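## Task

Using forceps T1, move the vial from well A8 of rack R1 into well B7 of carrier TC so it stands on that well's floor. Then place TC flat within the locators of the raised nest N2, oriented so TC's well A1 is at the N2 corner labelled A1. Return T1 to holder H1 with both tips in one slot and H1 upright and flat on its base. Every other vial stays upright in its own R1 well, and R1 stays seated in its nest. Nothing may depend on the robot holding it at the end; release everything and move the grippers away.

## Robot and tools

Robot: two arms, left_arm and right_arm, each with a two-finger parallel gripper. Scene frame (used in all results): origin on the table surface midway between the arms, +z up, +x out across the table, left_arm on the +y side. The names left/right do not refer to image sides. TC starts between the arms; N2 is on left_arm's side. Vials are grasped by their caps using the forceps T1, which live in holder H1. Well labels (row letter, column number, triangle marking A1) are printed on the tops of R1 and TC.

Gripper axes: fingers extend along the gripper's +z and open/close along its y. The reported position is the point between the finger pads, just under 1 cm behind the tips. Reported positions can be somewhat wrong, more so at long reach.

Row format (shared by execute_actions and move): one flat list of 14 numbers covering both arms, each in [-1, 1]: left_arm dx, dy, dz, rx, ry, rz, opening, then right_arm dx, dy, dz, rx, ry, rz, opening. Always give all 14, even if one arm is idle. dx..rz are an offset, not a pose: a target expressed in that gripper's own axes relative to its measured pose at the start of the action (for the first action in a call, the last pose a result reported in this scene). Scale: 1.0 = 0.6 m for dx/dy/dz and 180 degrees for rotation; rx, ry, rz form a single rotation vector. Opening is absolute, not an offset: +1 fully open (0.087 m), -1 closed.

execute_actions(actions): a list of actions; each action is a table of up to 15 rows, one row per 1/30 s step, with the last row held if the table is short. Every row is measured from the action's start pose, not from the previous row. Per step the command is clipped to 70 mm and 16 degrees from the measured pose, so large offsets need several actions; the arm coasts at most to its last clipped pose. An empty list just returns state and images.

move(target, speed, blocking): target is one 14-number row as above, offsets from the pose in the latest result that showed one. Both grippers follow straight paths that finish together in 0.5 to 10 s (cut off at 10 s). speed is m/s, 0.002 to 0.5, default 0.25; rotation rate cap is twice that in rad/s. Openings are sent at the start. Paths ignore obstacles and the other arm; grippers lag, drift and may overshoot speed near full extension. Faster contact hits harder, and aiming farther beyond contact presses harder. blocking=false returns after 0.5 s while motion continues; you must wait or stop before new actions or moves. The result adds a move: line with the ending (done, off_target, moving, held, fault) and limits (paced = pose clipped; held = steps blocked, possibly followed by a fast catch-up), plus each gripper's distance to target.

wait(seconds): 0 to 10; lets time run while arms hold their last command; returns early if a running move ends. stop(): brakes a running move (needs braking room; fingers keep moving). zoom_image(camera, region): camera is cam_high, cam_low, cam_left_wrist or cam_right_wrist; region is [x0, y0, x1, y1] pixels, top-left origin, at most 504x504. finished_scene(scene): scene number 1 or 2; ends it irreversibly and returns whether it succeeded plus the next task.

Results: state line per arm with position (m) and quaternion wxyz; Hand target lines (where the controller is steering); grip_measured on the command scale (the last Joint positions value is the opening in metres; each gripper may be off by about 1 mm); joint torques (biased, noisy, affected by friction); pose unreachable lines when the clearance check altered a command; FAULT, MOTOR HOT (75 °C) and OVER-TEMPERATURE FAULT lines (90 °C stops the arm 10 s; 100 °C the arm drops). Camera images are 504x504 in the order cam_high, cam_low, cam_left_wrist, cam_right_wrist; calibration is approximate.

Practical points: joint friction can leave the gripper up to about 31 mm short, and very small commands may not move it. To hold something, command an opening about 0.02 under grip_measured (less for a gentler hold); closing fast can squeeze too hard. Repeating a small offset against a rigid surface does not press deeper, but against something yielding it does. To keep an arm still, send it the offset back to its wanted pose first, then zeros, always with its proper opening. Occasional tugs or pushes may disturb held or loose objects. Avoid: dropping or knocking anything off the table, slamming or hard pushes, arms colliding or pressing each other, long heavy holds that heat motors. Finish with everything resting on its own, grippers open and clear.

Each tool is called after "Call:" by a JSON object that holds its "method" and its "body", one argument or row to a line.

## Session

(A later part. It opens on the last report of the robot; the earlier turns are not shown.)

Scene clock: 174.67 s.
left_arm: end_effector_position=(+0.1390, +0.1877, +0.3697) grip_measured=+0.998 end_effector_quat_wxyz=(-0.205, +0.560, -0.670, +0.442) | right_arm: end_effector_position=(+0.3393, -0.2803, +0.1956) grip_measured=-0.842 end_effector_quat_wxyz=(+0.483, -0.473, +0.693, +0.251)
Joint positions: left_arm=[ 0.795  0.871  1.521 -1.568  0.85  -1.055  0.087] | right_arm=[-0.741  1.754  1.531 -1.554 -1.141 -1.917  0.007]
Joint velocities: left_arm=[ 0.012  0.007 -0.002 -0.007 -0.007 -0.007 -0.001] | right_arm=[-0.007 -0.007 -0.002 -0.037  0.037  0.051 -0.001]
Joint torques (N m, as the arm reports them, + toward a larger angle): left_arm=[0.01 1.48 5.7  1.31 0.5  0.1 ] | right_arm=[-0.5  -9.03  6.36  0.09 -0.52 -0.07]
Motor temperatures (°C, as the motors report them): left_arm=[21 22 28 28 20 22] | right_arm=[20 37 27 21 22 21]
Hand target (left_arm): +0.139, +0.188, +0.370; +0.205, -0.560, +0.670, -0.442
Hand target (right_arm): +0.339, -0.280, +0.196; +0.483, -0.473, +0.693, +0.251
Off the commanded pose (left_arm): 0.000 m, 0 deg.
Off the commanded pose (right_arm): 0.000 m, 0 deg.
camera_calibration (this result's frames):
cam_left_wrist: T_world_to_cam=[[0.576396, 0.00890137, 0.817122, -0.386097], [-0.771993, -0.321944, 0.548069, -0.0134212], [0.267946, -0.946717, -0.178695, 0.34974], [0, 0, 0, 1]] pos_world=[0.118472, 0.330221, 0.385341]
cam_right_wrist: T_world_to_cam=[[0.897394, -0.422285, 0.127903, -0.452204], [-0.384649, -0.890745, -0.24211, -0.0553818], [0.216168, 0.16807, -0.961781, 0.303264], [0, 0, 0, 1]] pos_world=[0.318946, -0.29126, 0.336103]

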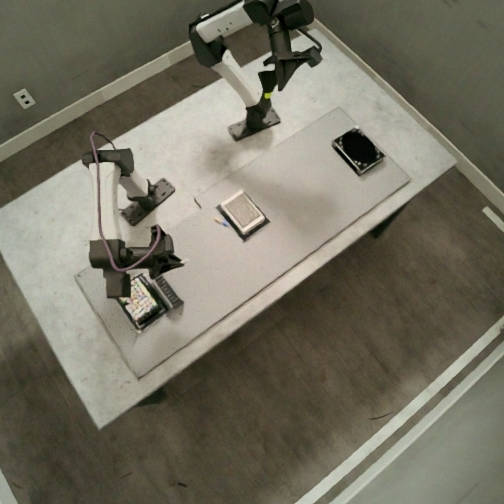

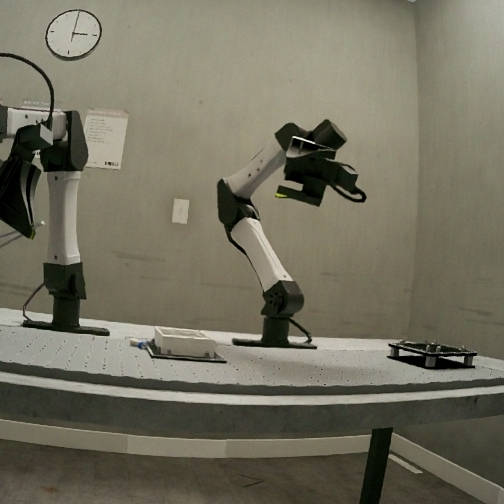

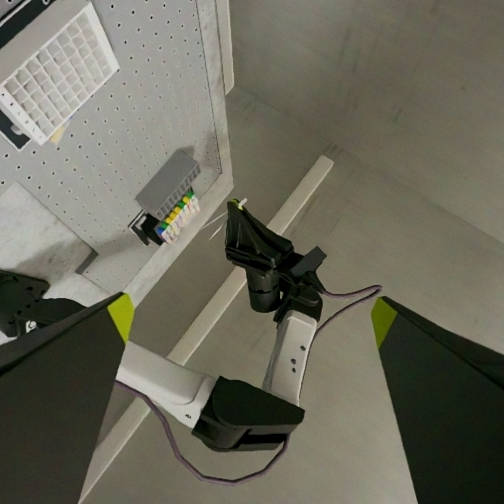

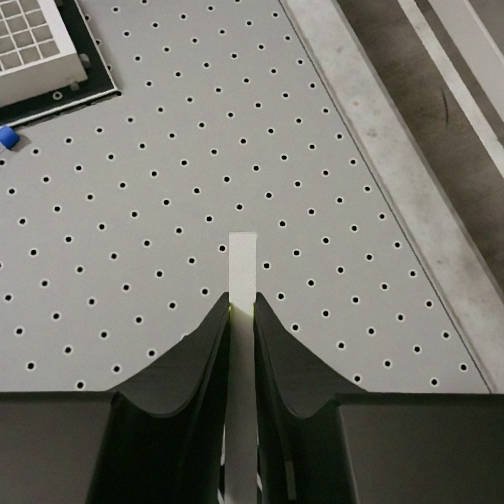

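Call:
{"method": "move", "body": {
  "target": [0,0,0,0,0,0,1, 0.15,-0.027,0.205,0,0,0,-0.86],
  "speed": 0.08
}}

Call:
{"method": "zoom_image", "body": {
  "camera": "cam_left_wrist",
  "region": [100,60,300,260]
}}

Call:
{"method": "zoom_image", "body": {
  "camera": "cam_low",
  "region": [0,230,140,370]
}}

Scene clock: 178.30 s.
left_arm: end_effector_position=(+0.1390, +0.1877, +0.3697) grip_measured=+0.998 end_effector_quat_wxyz=(-0.205, +0.560, -0.670, +0.442) | right_arm: end_effector_position=(+0.4022, -0.2288, +0.0807) grip_measured=-0.842 end_effector_quat_wxyz=(+0.496, -0.480, +0.682, +0.243)
Joint positions: left_arm=[ 0.795  0.871  1.521 -1.568  0.85  -1.055  0.087] | right_arm=[-0.514  1.821  1.121 -0.547 -1.146 -1.376  0.007]
Joint velocities: left_arm=[ 0.012 -0.017  0.007  0.037 -0.022  0.037  0.   ] | right_arm=[-0.007  0.007 -0.002  0.051 -0.037  0.022 -0.001]
Joint torques (N m, as the arm reports them, + toward a larger angle): left_arm=[0.03 1.47 5.64 1.36 0.47 0.12] | right_arm=[ 0.11 -8.39  4.24  0.96 -0.42  0.08]
Motor temperatures (°C, as the motors report them): left_arm=[21 22 28 28 20 22] | right_arm=[20 37 26 21 22 21]
Hand target (left_arm): +0.139, +0.188, +0.370; +0.205, -0.560, +0.670, -0.442
Hand target (right_arm): +0.396, -0.225, +0.066; +0.483, -0.474, +0.691, +0.254
Off the commanded pose (left_arm): 0.000 m, 0 deg.
Off the commanded pose (right_arm): 0.016 m, 2 deg.
move: off_target (right_arm)
camera_calibration (this result's frames):
cam_left_wrist: T_world_to_cam=[[0.576396, 0.00890137, 0.817122, -0.386097], [-0.771993, -0.321944, 0.548069, -0.0134212], [0.267946, -0.946717, -0.178695, 0.34974], [0, 0, 0, 1]] pos_world=[0.118472, 0.330221, 0.385341]
cam_right_wrist: T_world_to_cam=[[0.894001, -0.417193, 0.163441, -0.47254], [-0.369754, -0.892942, -0.256781, -0.0184485], [0.253071, 0.169129, -0.952549, 0.155192], [0, 0, 0, 1]] pos_world=[0.376355, -0.239862, 0.220324]

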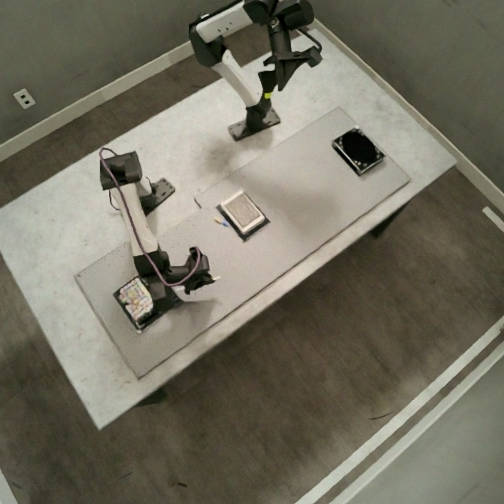

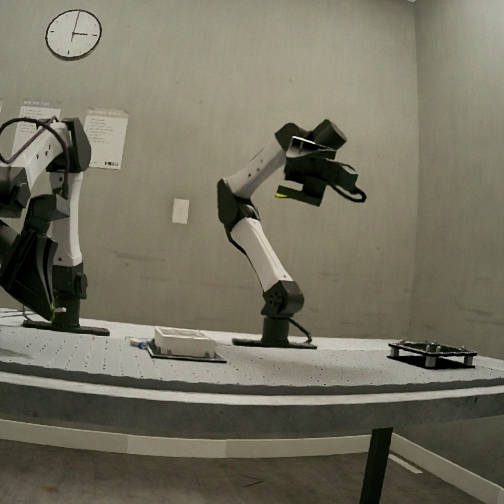

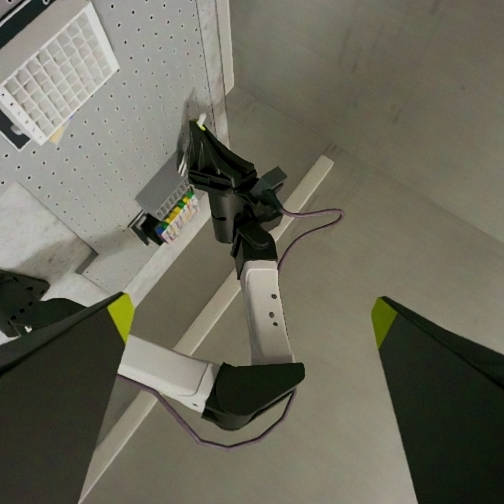

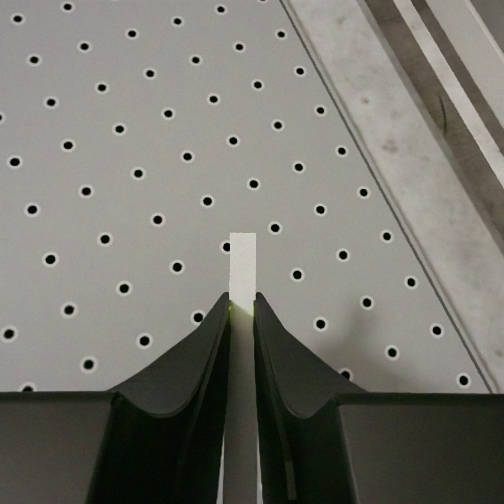

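Region (100, 60, 300, 260) of cam_left_wrist's 504x504 image, scaled by 2.520, with more detail than that image has.

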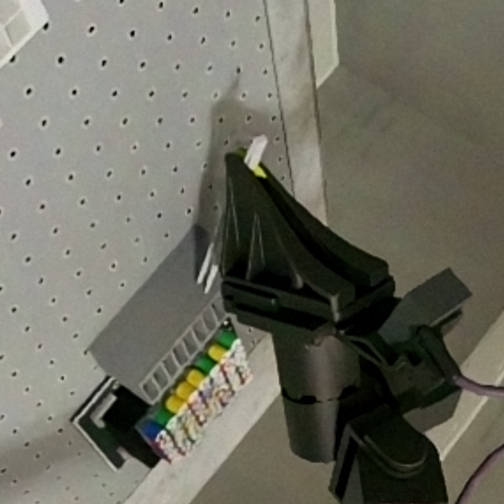

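Region (0, 230, 140, 370) of cam_low's 504x504 image, scaled by 3.600, with more detail than that image has.

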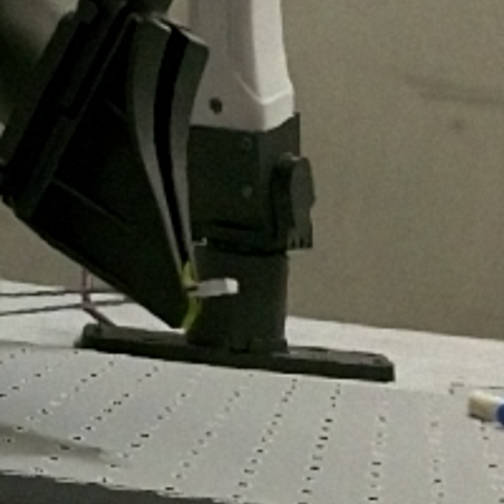

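Call:
{"method": "move", "body": {
  "target": [0,0,0,0,0,0,1, -0.015,-0.005,-0.06,0,0,0,-0.855],
  "speed": 0.02
}}

Call:
{"method": "zoom_image", "body": {
  "camera": "cam_left_wrist",
  "region": [100,60,300,260]
}}

Call:
{"method": "zoom_image", "body": {
  "camera": "cam_low",
  "region": [0,230,140,370]
}}

Scene clock: 181.03 s.
left_arm: end_effector_position=(+0.1390, +0.1877, +0.3697) grip_measured=+0.998 end_effector_quat_wxyz=(-0.205, +0.560, -0.670, +0.442) | right_arm: end_effector_position=(+0.3878, -0.2507, +0.0991) grip_measured=-0.842 end_effector_quat_wxyz=(+0.493, -0.478, +0.683, +0.246)
Joint positions: left_arm=[ 0.795  0.871  1.521 -1.568  0.85  -1.055  0.087] | right_arm=[-0.591  1.821  1.216 -0.825 -1.164 -1.566  0.007]
Joint velocities: left_arm=[-0.012  0.002 -0.012 -0.022  0.007  0.066 -0.   ] | right_arm=[-0.012  0.002  0.002 -0.066 -0.022 -0.037 -0.001]
Joint torques (N m, as the arm reports them, + toward a larger angle): left_arm=[0.21 1.45 5.65 1.33 0.45 0.11] | right_arm=[-1.44 -9.47  8.08  0.42 -0.55 -0.2 ]
Motor temperatures (°C, as the motors report them): left_arm=[21 22 28 28 20 22] | right_arm=[20 36 27 21 22 21]
Hand target (left_arm): +0.139, +0.188, +0.370; +0.205, -0.560, +0.670, -0.442
Hand target (right_arm): +0.390, -0.255, +0.103; +0.496, -0.480, +0.683, +0.241
Off the commanded pose (left_arm): 0.000 m, 0 deg.
Off the commanded pose (right_arm): 0.007 m, 1 deg.
move: done
camera_calibration (this result's frames):
cam_left_wrist: T_world_to_cam=[[0.576396, 0.00890137, 0.817122, -0.386097], [-0.771993, -0.321944, 0.548069, -0.0134212], [0.267946, -0.946717, -0.178695, 0.34974], [0, 0, 0, 1]] pos_world=[0.118472, 0.330221, 0.385341]
cam_right_wrist: T_world_to_cam=[[0.895903, -0.416577, 0.15434, -0.471479], [-0.370821, -0.892559, -0.256576, -0.0381337], [0.244641, 0.172634, -0.954122, 0.184401], [0, 0, 0, 1]] pos_world=[0.363146, -0.262278, 0.238925]

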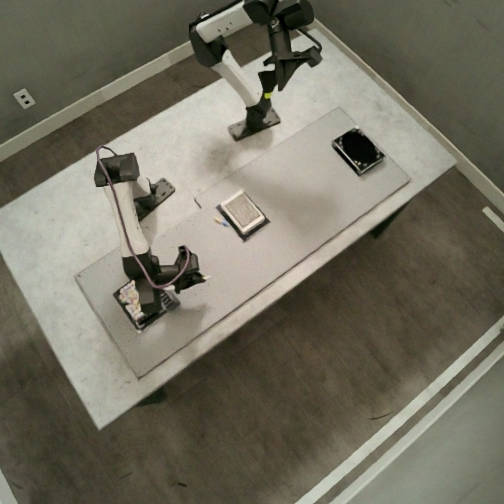

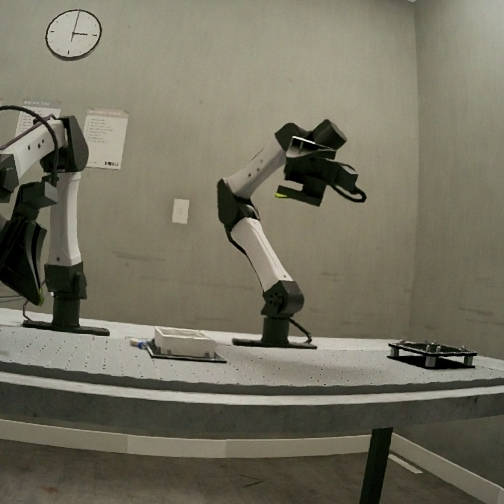

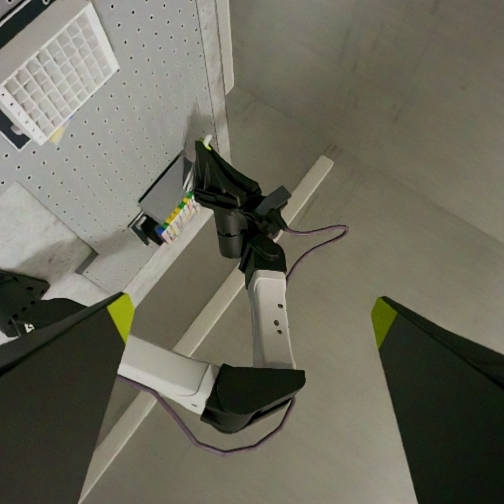

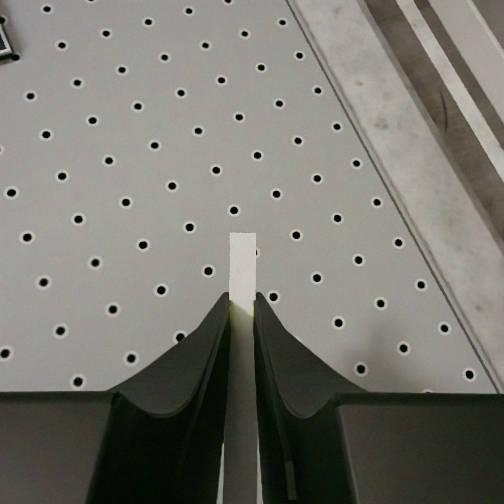

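Region (100, 60, 300, 260) of cam_left_wrist's 504x504 image, scaled by 2.520, with more detail than that image has.

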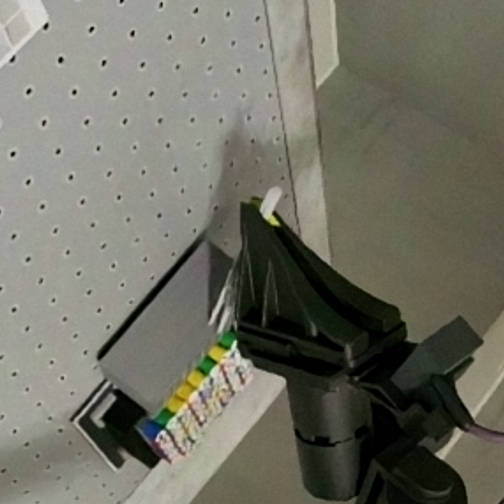

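Region (0, 230, 140, 370) of cam_low's 504x504 image, scaled by 3.600, with more detail than that image has.

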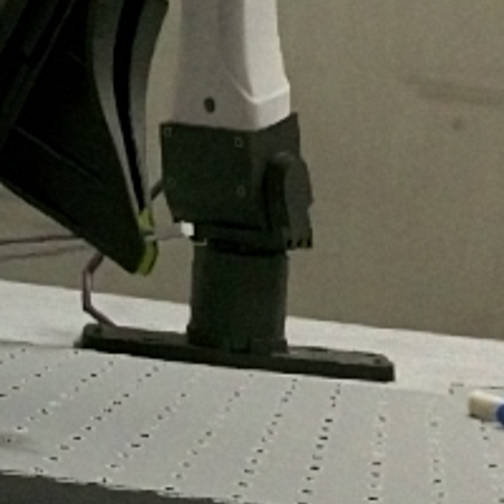

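Call:
{"method": "move", "body": {
  "target": [0,0,0,0,0,0,1, 0.0,0.005,0.09,0,0,0,-0.86],
  "speed": 0.02
}}

Call:
{"method": "zoom_image", "body": {
  "camera": "cam_left_wrist",
  "region": [100,60,300,260]
}}

Scene clock: 184.40 s.
left_arm: end_effector_position=(+0.1390, +0.1877, +0.3697) grip_measured=+0.998 end_effector_quat_wxyz=(-0.205, +0.560, -0.670, +0.442) | right_arm: end_effector_position=(+0.4126, -0.2084, +0.0801) grip_measured=-0.842 end_effector_quat_wxyz=(+0.497, -0.479, +0.679, +0.250)
Joint positions: left_arm=[ 0.795  0.871  1.521 -1.568  0.85  -1.055  0.087] | right_arm=[-0.451  1.821  1.099 -0.412 -1.136 -1.244  0.007]
Joint velocities: left_arm=[-0.012 -0.002  0.002  0.022 -0.037 -0.051  0.   ] | right_arm=[ 0.002 -0.002 -0.012  0.022  0.022  0.081 -0.001]
Joint torques (N m, as the arm reports them, + toward a larger angle): left_arm=[-0.04  1.49  5.44  1.35  0.47  0.09] | right_arm=[  0.08 -11.34   4.19   1.04  -0.42   0.01]
Motor temperatures (°C, as the motors report them): left_arm=[21 22 28 28 20 22] | right_arm=[20 37 27 21 22 21]
Hand target (left_arm): +0.139, +0.188, +0.370; +0.205, -0.560, +0.670, -0.442
Hand target (right_arm): +0.408, -0.205, +0.078; +0.493, -0.479, +0.682, +0.249
Off the commanded pose (left_arm): 0.000 m, 0 deg.
Off the commanded pose (right_arm): 0.005 m, 1 deg.
move: done
camera_calibration (this result's frames):
cam_left_wrist: T_world_to_cam=[[0.576396, 0.00890137, 0.817122, -0.386097], [-0.771993, -0.321944, 0.548069, -0.0134212], [0.267946, -0.946717, -0.178695, 0.34974], [0, 0, 0, 1]] pos_world=[0.118472, 0.330221, 0.385341]
cam_right_wrist: T_world_to_cam=[[0.897925, -0.411573, 0.156007, -0.473088], [-0.362808, -0.892771, -0.267078, 0.00147709], [0.249201, 0.183215, -0.950963, 0.152963], [0, 0, 0, 1]] pos_world=[0.387215, -0.221417, 0.219662]

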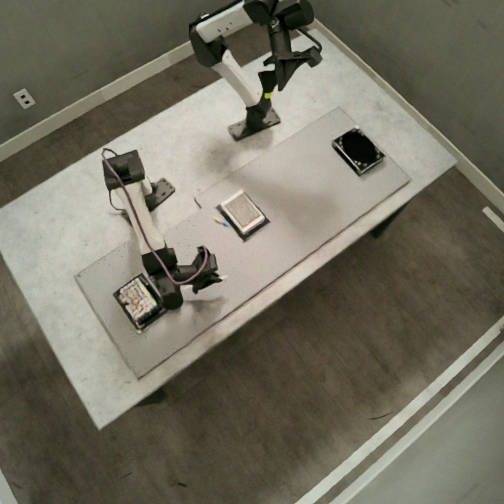

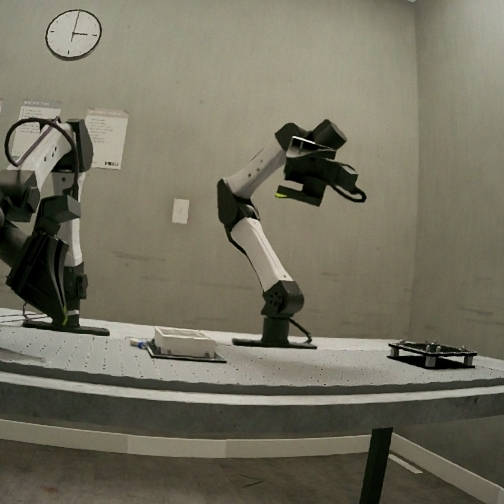

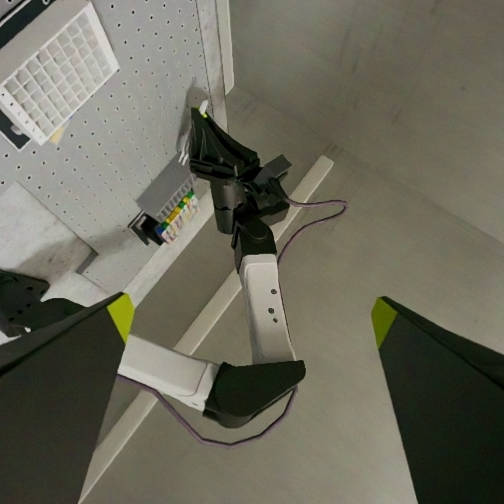

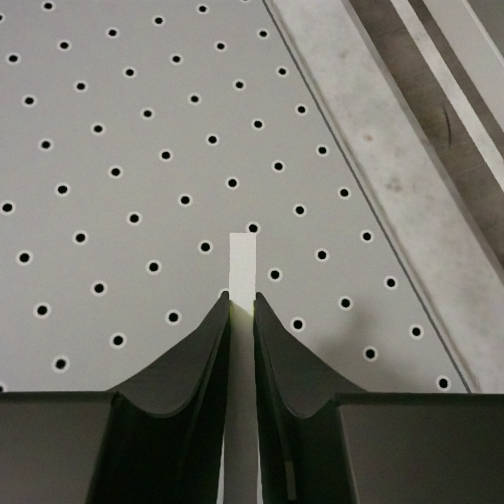

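Region (100, 60, 300, 260) of cam_left_wrist's 504x504 image, scaled by 2.520, with more detail than that image has.

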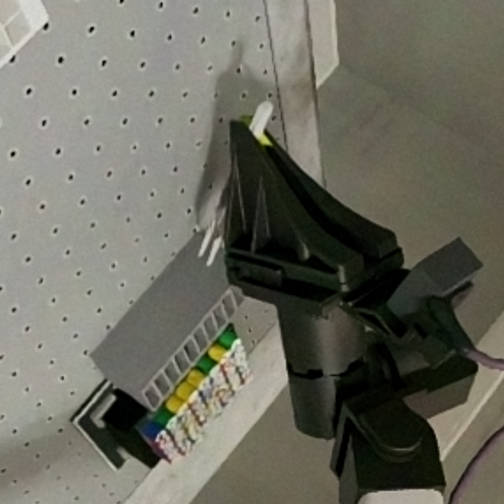

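Call:
{"method": "move", "body": {
  "target": [0,0,0,0,0,0,1, -0.15,0.05,-0.03,0,0.3,0,-0.87],
  "speed": 0.12
}}

Call:
{"method": "move", "body": {
  "target": [0,0,0,0,0,0,1, 0,0,0,0,0,0.5,-0.87]
}}

Call:
{"method": "move", "body": {
  "target": [0,0,0,0,0,0,-1, 0,0,0,0,0,0.4,-0.87]
}}

Scene clock: 190.00 s.
left_arm: end_effector_position=(+0.1390, +0.1877, +0.3697) grip_measured=+0.998 end_effector_quat_wxyz=(-0.205, +0.560, -0.670, +0.442) | right_arm: end_effector_position=(+0.3834, -0.1736, +0.1683) grip_measured=-0.842 end_effector_quat_wxyz=(+0.148, -0.543, +0.827, +0.013)
Joint positions: left_arm=[ 0.795  0.871  1.521 -1.568  0.85  -1.055  0.087] | right_arm=[ 0.037  1.818  1.772 -1.258 -0.135 -0.952  0.007]
Joint velocities: left_arm=[ 0.007 -0.022  0.017 -0.066 -0.095 -0.007  0.   ] | right_arm=[ 0.012 -0.017  0.002 -0.037  0.022  0.022 -0.002]
Joint torques (N m, as the arm reports them, + toward a larger angle): left_arm=[0.16 1.43 5.56 1.36 0.44 0.11] | right_arm=[ 0.   -8.48  8.55  0.76 -0.1   0.02]
Motor temperatures (°C, as the motors report them): left_arm=[21 22 28 28 20 22] | right_arm=[20 37 27 22 22 21]
Hand target (left_arm): +0.139, +0.188, +0.370; +0.205, -0.560, +0.670, -0.442
Hand target (right_arm): +0.383, -0.173, +0.165; +0.135, -0.541, +0.830, +0.013
Off the commanded pose (left_arm): 0.000 m, 0 deg.
Off the commanded pose (right_arm): 0.004 m, 2 deg.
move: done
camera_calibration (this result's frames):
cam_left_wrist: T_world_to_cam=[[0.576396, 0.00890137, 0.817122, -0.386097], [-0.771993, -0.321944, 0.548069, -0.0134212], [0.267946, -0.946717, -0.178695, 0.34974], [0, 0, 0, 1]] pos_world=[0.118472, 0.330221, 0.385341]
cam_right_wrist: T_world_to_cam=[[0.906686, -0.394583, 0.149079, -0.445511], [-0.40188, -0.700757, 0.589433, -0.0503396], [-0.128112, -0.594343, -0.793942, 0.221002], [0, 0, 0, 1]] pos_world=[0.412021, -0.0797157, 0.271551]

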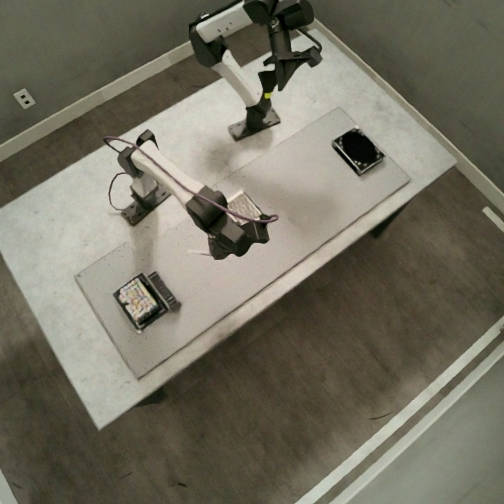

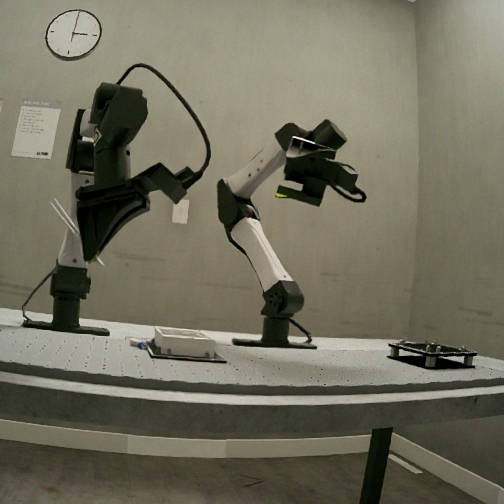

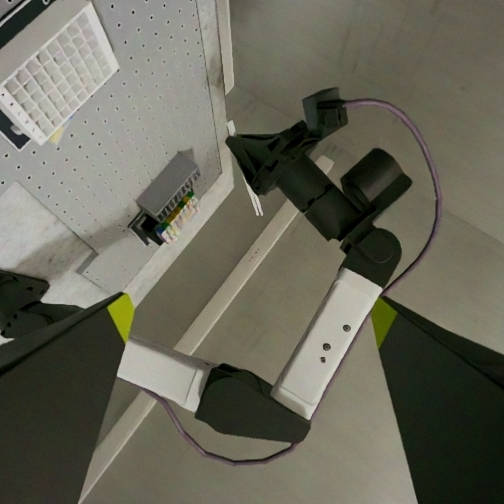

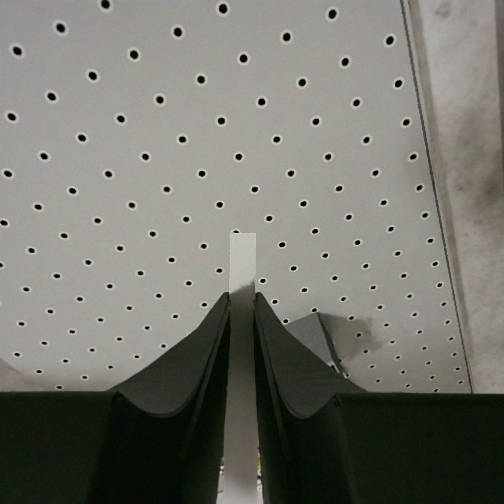

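Scene clock: 193.70 s.
left_arm: end_effector_position=(+0.1390, +0.1877, +0.3697) grip_measured=+0.998 end_effector_quat_wxyz=(-0.205, +0.560, -0.670, +0.442) | right_arm: end_effector_position=(+0.3882, -0.1731, +0.1765) grip_measured=-0.842 end_effector_quat_wxyz=(+0.117, +0.190, +0.969, +0.111)
Joint positions: left_arm=[ 0.795  0.871  1.521 -1.568  0.85  -1.055  0.087] | right_arm=[-0.112  1.877  1.862 -1.273 -0.161  0.453  0.007]
Joint velocities: left_arm=[ 0.017  0.002 -0.007 -0.051  0.007 -0.022  0.   ] | right_arm=[-0.007 -0.012 -0.002  0.007 -0.066  0.022 -0.   ]
Joint torques (N m, as the arm reports them, + toward a larger angle): left_arm=[0.05 1.57 5.6  1.37 0.46 0.09] | right_arm=[ -1.08 -10.24   5.66   0.85  -0.24   0.02]
Motor temperatures (°C, as the motors report them): left_arm=[21 22 28 28 20 22] | right_arm=[20 37 27 22 22 21]
Hand target (left_arm): +0.139, +0.188, +0.370; +0.205, -0.560, +0.670, -0.442
Hand target (right_arm): +0.383, -0.174, +0.169; +0.097, +0.201, +0.968, +0.113
Off the commanded pose (left_arm): 0.000 m, 0 deg.
Off the commanded pose (right_arm): 0.010 m, 3 deg.
move: off_target (right_arm)
camera_calibration (this result's frames):
cam_left_wrist: T_world_to_cam=[[0.576396, 0.00890137, 0.817122, -0.386097], [-0.771993, -0.321944, 0.548069, -0.0134212], [0.267946, -0.946717, -0.178695, 0.34974], [0, 0, 0, 1]] pos_world=[0.118472, 0.330221, 0.385341]
cam_right_wrist: T_world_to_cam=[[-0.325143, -0.911351, -0.252429, 0.00873289], [-0.772672, 0.102126, 0.626537, 0.223465], [-0.545216, 0.398759, -0.737381, 0.552246], [0, 0, 0, 1]] pos_world=[0.476598, -0.235076, 0.269411]

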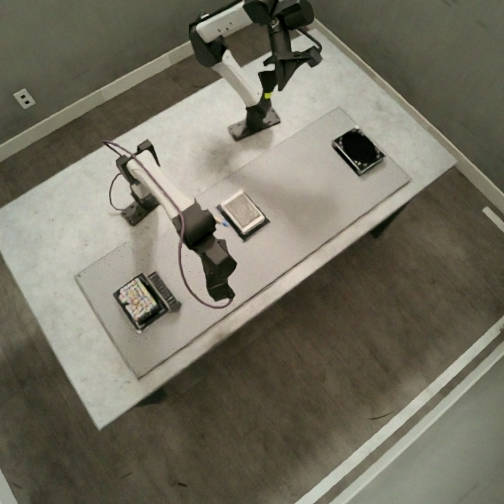

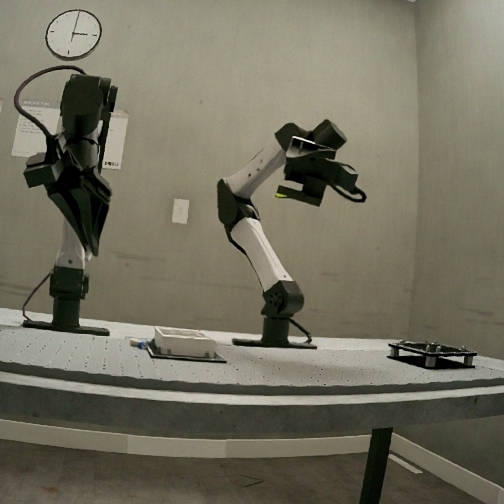

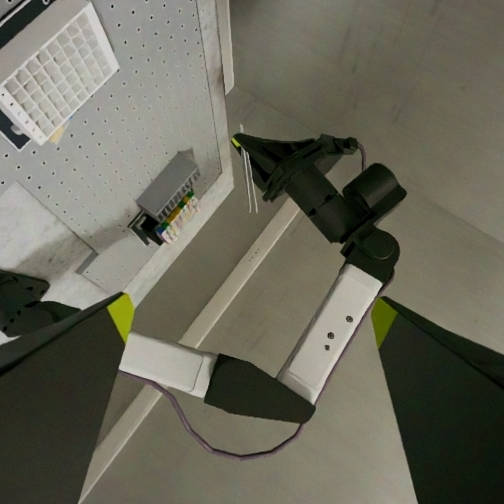

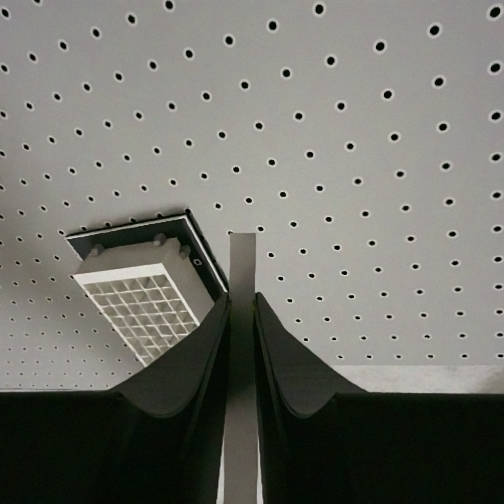

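Scene clock: 196.80 s.
left_arm: end_effector_position=(+0.1390, +0.1877, +0.3697) grip_measured=-1.000 end_effector_quat_wxyz=(-0.205, +0.560, -0.670, +0.442) | right_arm: end_effector_position=(+0.3903, -0.1720, +0.1779) grip_measured=-0.842 end_effector_quat_wxyz=(+0.032, +0.717, +0.679, +0.153)
Joint positions: left_arm=[ 0.795  0.871  1.521 -1.568  0.85  -1.055  0.   ] | right_arm=[-0.173  1.725  1.621 -1.2   -0.168  1.63   0.007]
Joint velocities: left_arm=[-0.007  0.012 -0.012 -0.007 -0.007 -0.037  0.   ] | right_arm=[-0.012  0.002  0.007 -0.022 -0.007 -0.037 -0.001]
Joint torques (N m, as the arm reports them, + toward a larger angle): left_arm=[0.07 1.54 5.48 1.36 0.48 0.13] | right_arm=[ -1.13 -10.8    4.85   0.94  -0.2   -0.03]
Motor temperatures (°C, as the motors report them): left_arm=[21 22 28 28 20 22] | right_arm=[20 37 27 22 22 21]
Hand target (left_arm): +0.139, +0.188, +0.370; +0.205, -0.560, +0.670, -0.442
Hand target (right_arm): +0.388, -0.173, +0.177; +0.030, +0.723, +0.672, +0.158
Off the commanded pose (left_arm): 0.000 m, 0 deg.
Off the commanded pose (right_arm): 0.003 m, 1 deg.
move: done
camera_calibration (this result's frames):
cam_left_wrist: T_world_to_cam=[[0.576396, 0.00890137, 0.817122, -0.386097], [-0.771993, -0.321944, 0.548069, -0.0134212], [0.267946, -0.946717, -0.178695, 0.34974], [0, 0, 0, 1]] pos_world=[0.118472, 0.330221, 0.385341]
cam_right_wrist: T_world_to_cam=[[-0.965623, 0.0560315, -0.253836, 0.427399], [-0.196037, 0.484306, 0.852653, 0.0245191], [0.17071, 0.873103, -0.456672, 0.306142], [0, 0, 0, 1]] pos_world=[0.365251, -0.303116, 0.22739]

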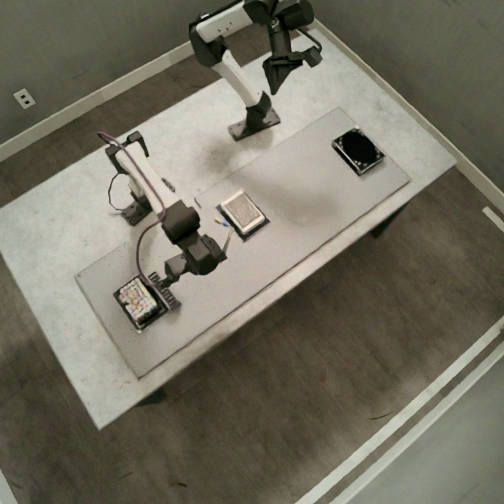

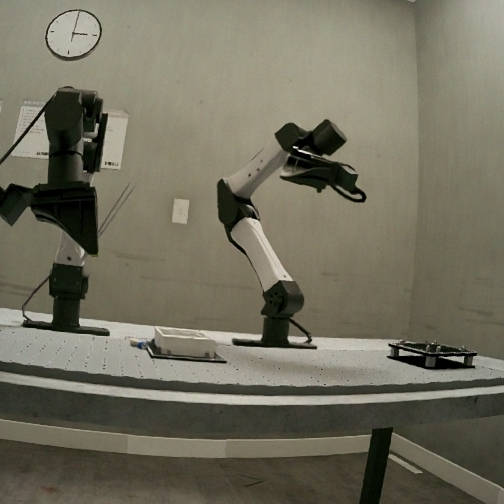

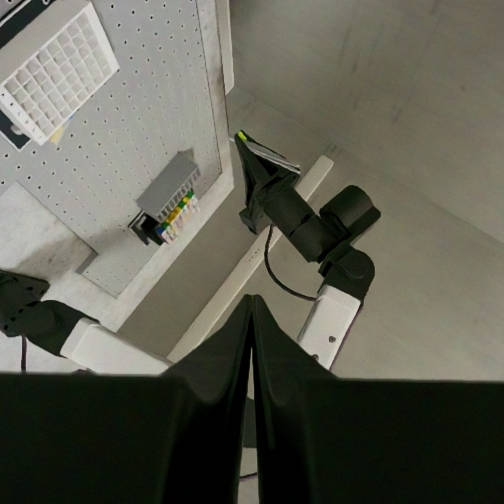

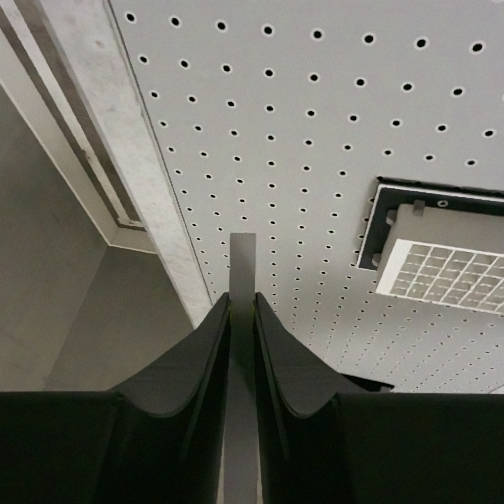

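Call:
{"method": "move", "body": {
  "target": [0,0,0,0,0,0,-1, 0.25,-0.1,0,0,0,0,-0.86],
  "speed": 0.15
}}

Call:
{"method": "move", "body": {
  "target": [0.111,-0.072,0.40,0,0,0,-1, 0,0,0,0,0,0,-0.86],
  "speed": 0.15
}}

Scene clock: 199.57 s.
left_arm: end_effector_position=(+0.1390, +0.1877, +0.3697) grip_measured=-1.000 end_effector_quat_wxyz=(-0.205, +0.560, -0.670, +0.442) | right_arm: end_effector_position=(+0.3348, -0.0203, +0.1874) grip_measured=-0.842 end_effector_quat_wxyz=(+0.018, +0.708, +0.690, +0.151)
Joint positions: left_arm=[ 0.795  0.871  1.521 -1.568  0.85  -1.055  0.   ] | right_arm=[ 0.315  1.659  1.583 -1.194 -0.054  2.074  0.007]
Joint velocities: left_arm=[-0.022  0.007  0.007 -0.037 -0.066  0.007  0.   ] | right_arm=[ 0.002  0.002 -0.002  0.007  0.11   0.066  0.   ]
Joint torques (N m, as the arm reports them, + toward a larger angle): left_arm=[0.11 1.49 5.62 1.34 0.49 0.1 ] | right_arm=[-0.39 -8.76  7.47  0.94  0.08  0.  ]
Motor temperatures (°C, as the motors report them): left_arm=[21 22 28 28 20 22] | right_arm=[20 37 27 22 22 21]
Hand target (left_arm): +0.139, +0.188, +0.370; +0.205, -0.560, +0.670, -0.442
Hand target (right_arm): +0.338, -0.020, +0.189; +0.023, +0.711, +0.686, +0.155
Off the commanded pose (left_arm): 0.000 m, 0 deg.
Off the commanded pose (right_arm): 0.003 m, 2 deg.
joint sent to its limit (right arm) — the command would take joint 6 (wrist roll) past its upper limit, so that joint was sent only as far as its limit.
move: done
camera_calibration (this result's frames):
cam_left_wrist: T_world_to_cam=[[0.576396, 0.00890137, 0.817122, -0.386097], [-0.771993, -0.321944, 0.548069, -0.0134212], [0.267946, -0.946717, -0.178695, 0.34974], [0, 0, 0, 1]] pos_world=[0.118472, 0.330221, 0.385341]
cam_right_wrist: T_world_to_cam=[[-0.97197, 0.0272454, -0.233519, 0.365426], [-0.194094, 0.467506, 0.862418, -0.0707019], [0.132669, 0.88357, -0.449114, 0.199072], [0, 0, 0, 1]] pos_world=[0.315049, -0.152797, 0.235715]

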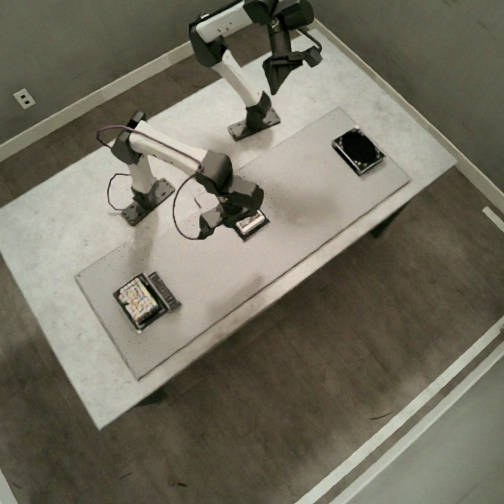

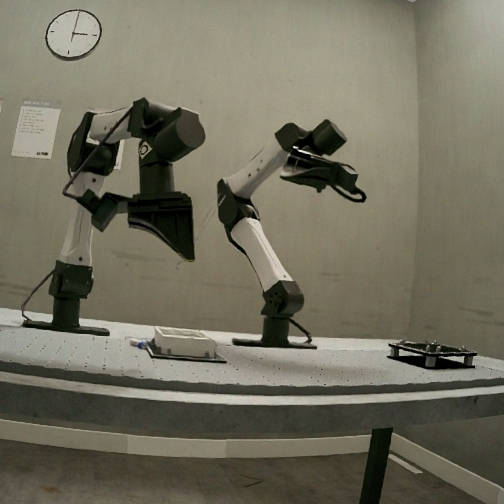

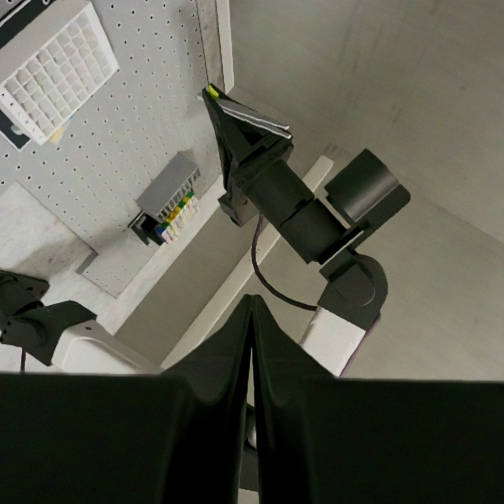

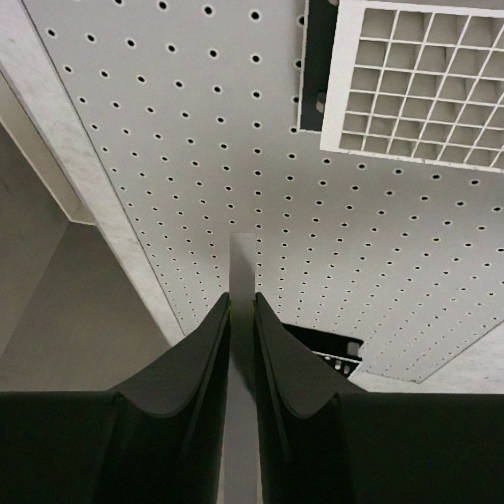

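Scene clock: 201.83 s.
left_arm: end_effector_position=(+0.3253, +0.0518, +0.2856) grip_measured=-1.000 end_effector_quat_wxyz=(-0.206, +0.560, -0.678, +0.430) | right_arm: end_effector_position=(+0.3348, -0.0203, +0.1874) grip_measured=-0.842 end_effector_quat_wxyz=(+0.018, +0.708, +0.690, +0.151)
Joint positions: left_arm=[-0.274  1.279  1.225 -0.522  0.006 -1.811  0.   ] | right_arm=[ 0.315  1.659  1.583 -1.194 -0.054  2.074  0.007]
Joint velocities: left_arm=[-0.017 -0.007 -0.002  0.022 -0.081 -0.007  0.   ] | right_arm=[-0.007  0.002 -0.017  0.081 -0.037 -0.066 -0.   ]
Joint torques (N m, as the arm reports them, + toward a larger angle): left_arm=[-0.71 -3.18 10.4   1.75  0.07 -0.03] | right_arm=[-0.66 -8.85  7.18  0.91 -0.06 -0.05]
Motor temperatures (°C, as the motors report them): left_arm=[21 22 28 28 20 22] | right_arm=[20 37 27 22 22 21]
Hand target (left_arm): +0.329, +0.046, +0.290; +0.204, -0.560, +0.675, -0.435
Hand target (right_arm): +0.335, -0.020, +0.187; +0.018, +0.708, +0.690, +0.151
Off the commanded pose (left_arm): 0.015 m, 2 deg.
Off the commanded pose (right_arm): 0.000 m, 0 deg.
move: off_target (left_arm)
camera_calibration (this result's frames):
cam_left_wrist: T_world_to_cam=[[0.588429, -0.0128204, 0.808447, -0.423888], [-0.765218, -0.331761, 0.551703, 0.129994], [0.261138, -0.943276, -0.205028, 0.165691], [0, 0, 0, 1]] pos_world=[0.305633, 0.193985, 0.304945]
cam_right_wrist: T_world_to_cam=[[-0.97197, 0.0272454, -0.233519, 0.365426], [-0.194094, 0.467506, 0.862418, -0.0707019], [0.132669, 0.88357, -0.449114, 0.199072], [0, 0, 0, 1]] pos_world=[0.315049, -0.152797, 0.235715]

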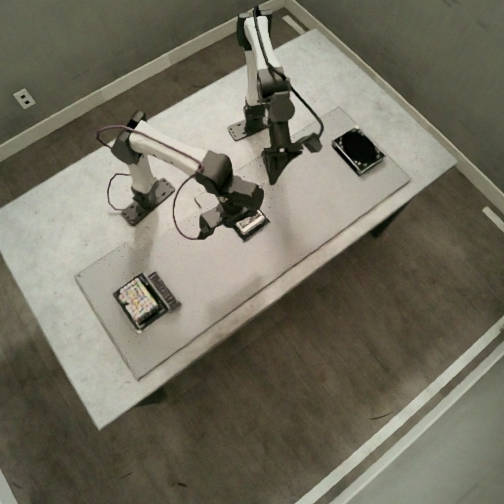

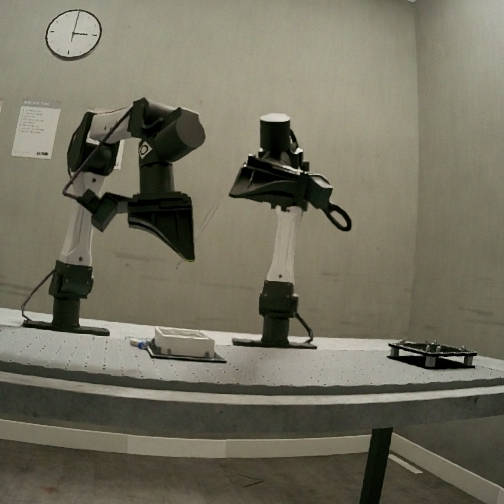

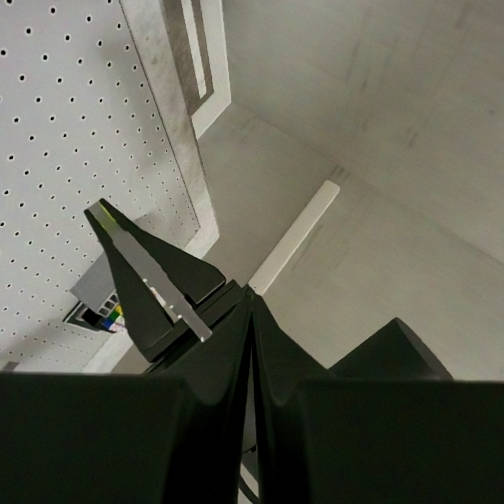

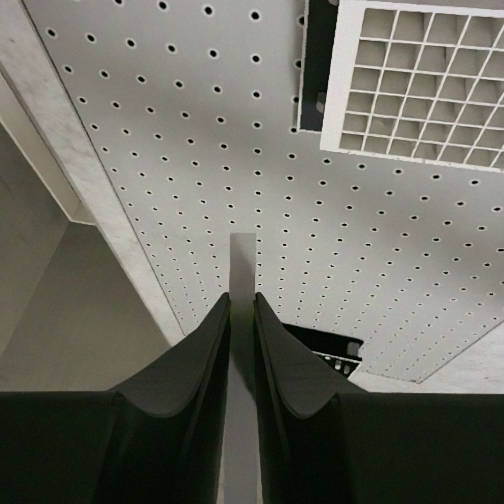

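Call:
{"method": "move", "body": {
  "target": [0.057,-0.034,0.062,0,0,0,-1, 0,0,0,0,0,0,-0.86],
  "speed": 0.05
}}

Scene clock: 203.70 s.
left_arm: end_effector_position=(+0.3523, +0.0137, +0.2928) grip_measured=-1.000 end_effector_quat_wxyz=(-0.211, +0.556, -0.677, +0.433) | right_arm: end_effector_position=(+0.3348, -0.0203, +0.1874) grip_measured=-0.842 end_effector_quat_wxyz=(+0.018, +0.708, +0.690, +0.151)
Joint positions: left_arm=[-0.355  1.433  1.366 -0.501 -0.066 -1.847  0.   ] | right_arm=[ 0.315  1.659  1.583 -1.194 -0.054  2.074  0.007]
Joint velocities: left_arm=[ 0.012  0.022  0.007 -0.051 -0.007 -0.007  0.   ] | right_arm=[ 0.002 -0.007 -0.007 -0.037 -0.051  0.007 -0.002]
Joint torques (N m, as the arm reports them, + toward a larger angle): left_arm=[-0.66 -4.06  9.95  1.73  0.06  0.01] | right_arm=[-0.75 -8.82  7.13  0.86 -0.04 -0.05]
Motor temperatures (°C, as the motors report them): left_arm=[21 22 28 28 20 22] | right_arm=[20 37 27 22 22 21]
Hand target (left_arm): +0.356, +0.007, +0.289; +0.206, -0.559, +0.678, -0.430
Hand target (right_arm): +0.335, -0.020, +0.187; +0.018, +0.708, +0.690, +0.151
Off the commanded pose (left_arm): 0.009 m, 1 deg.
Off the commanded pose (right_arm): 0.000 m, 0 deg.
move: done
camera_calibration (this result's frames):
cam_left_wrist: T_world_to_cam=[[0.578519, -0.0160038, 0.815512, -0.444624], [-0.772275, -0.332511, 0.541321, 0.139529], [0.262503, -0.942964, -0.204723, 0.123602], [0, 0, 0, 1]] pos_world=[0.332532, 0.155832, 0.312371]
cam_right_wrist: T_world_to_cam=[[-0.97197, 0.0272454, -0.233519, 0.365426], [-0.194094, 0.467506, 0.862418, -0.0707019], [0.132669, 0.88357, -0.449114, 0.199072], [0, 0, 0, 1]] pos_world=[0.315049, -0.152797, 0.235715]

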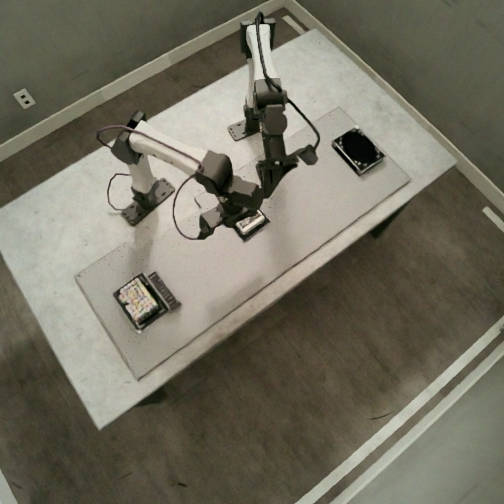

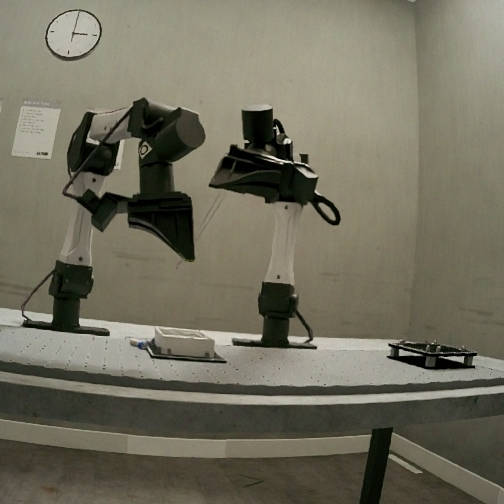

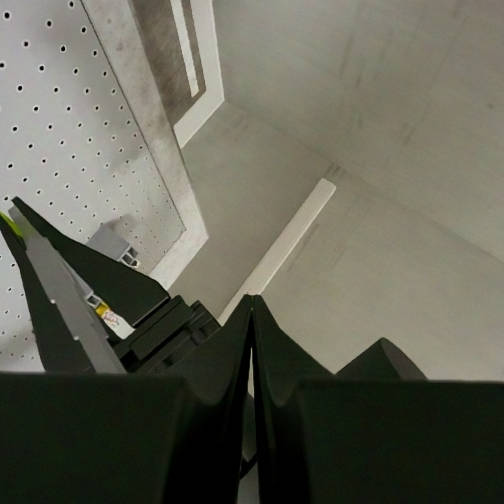

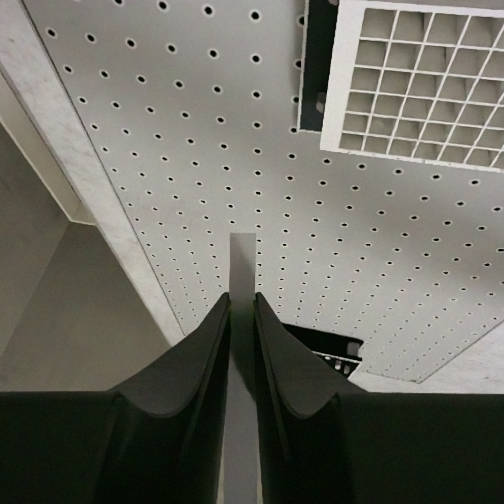

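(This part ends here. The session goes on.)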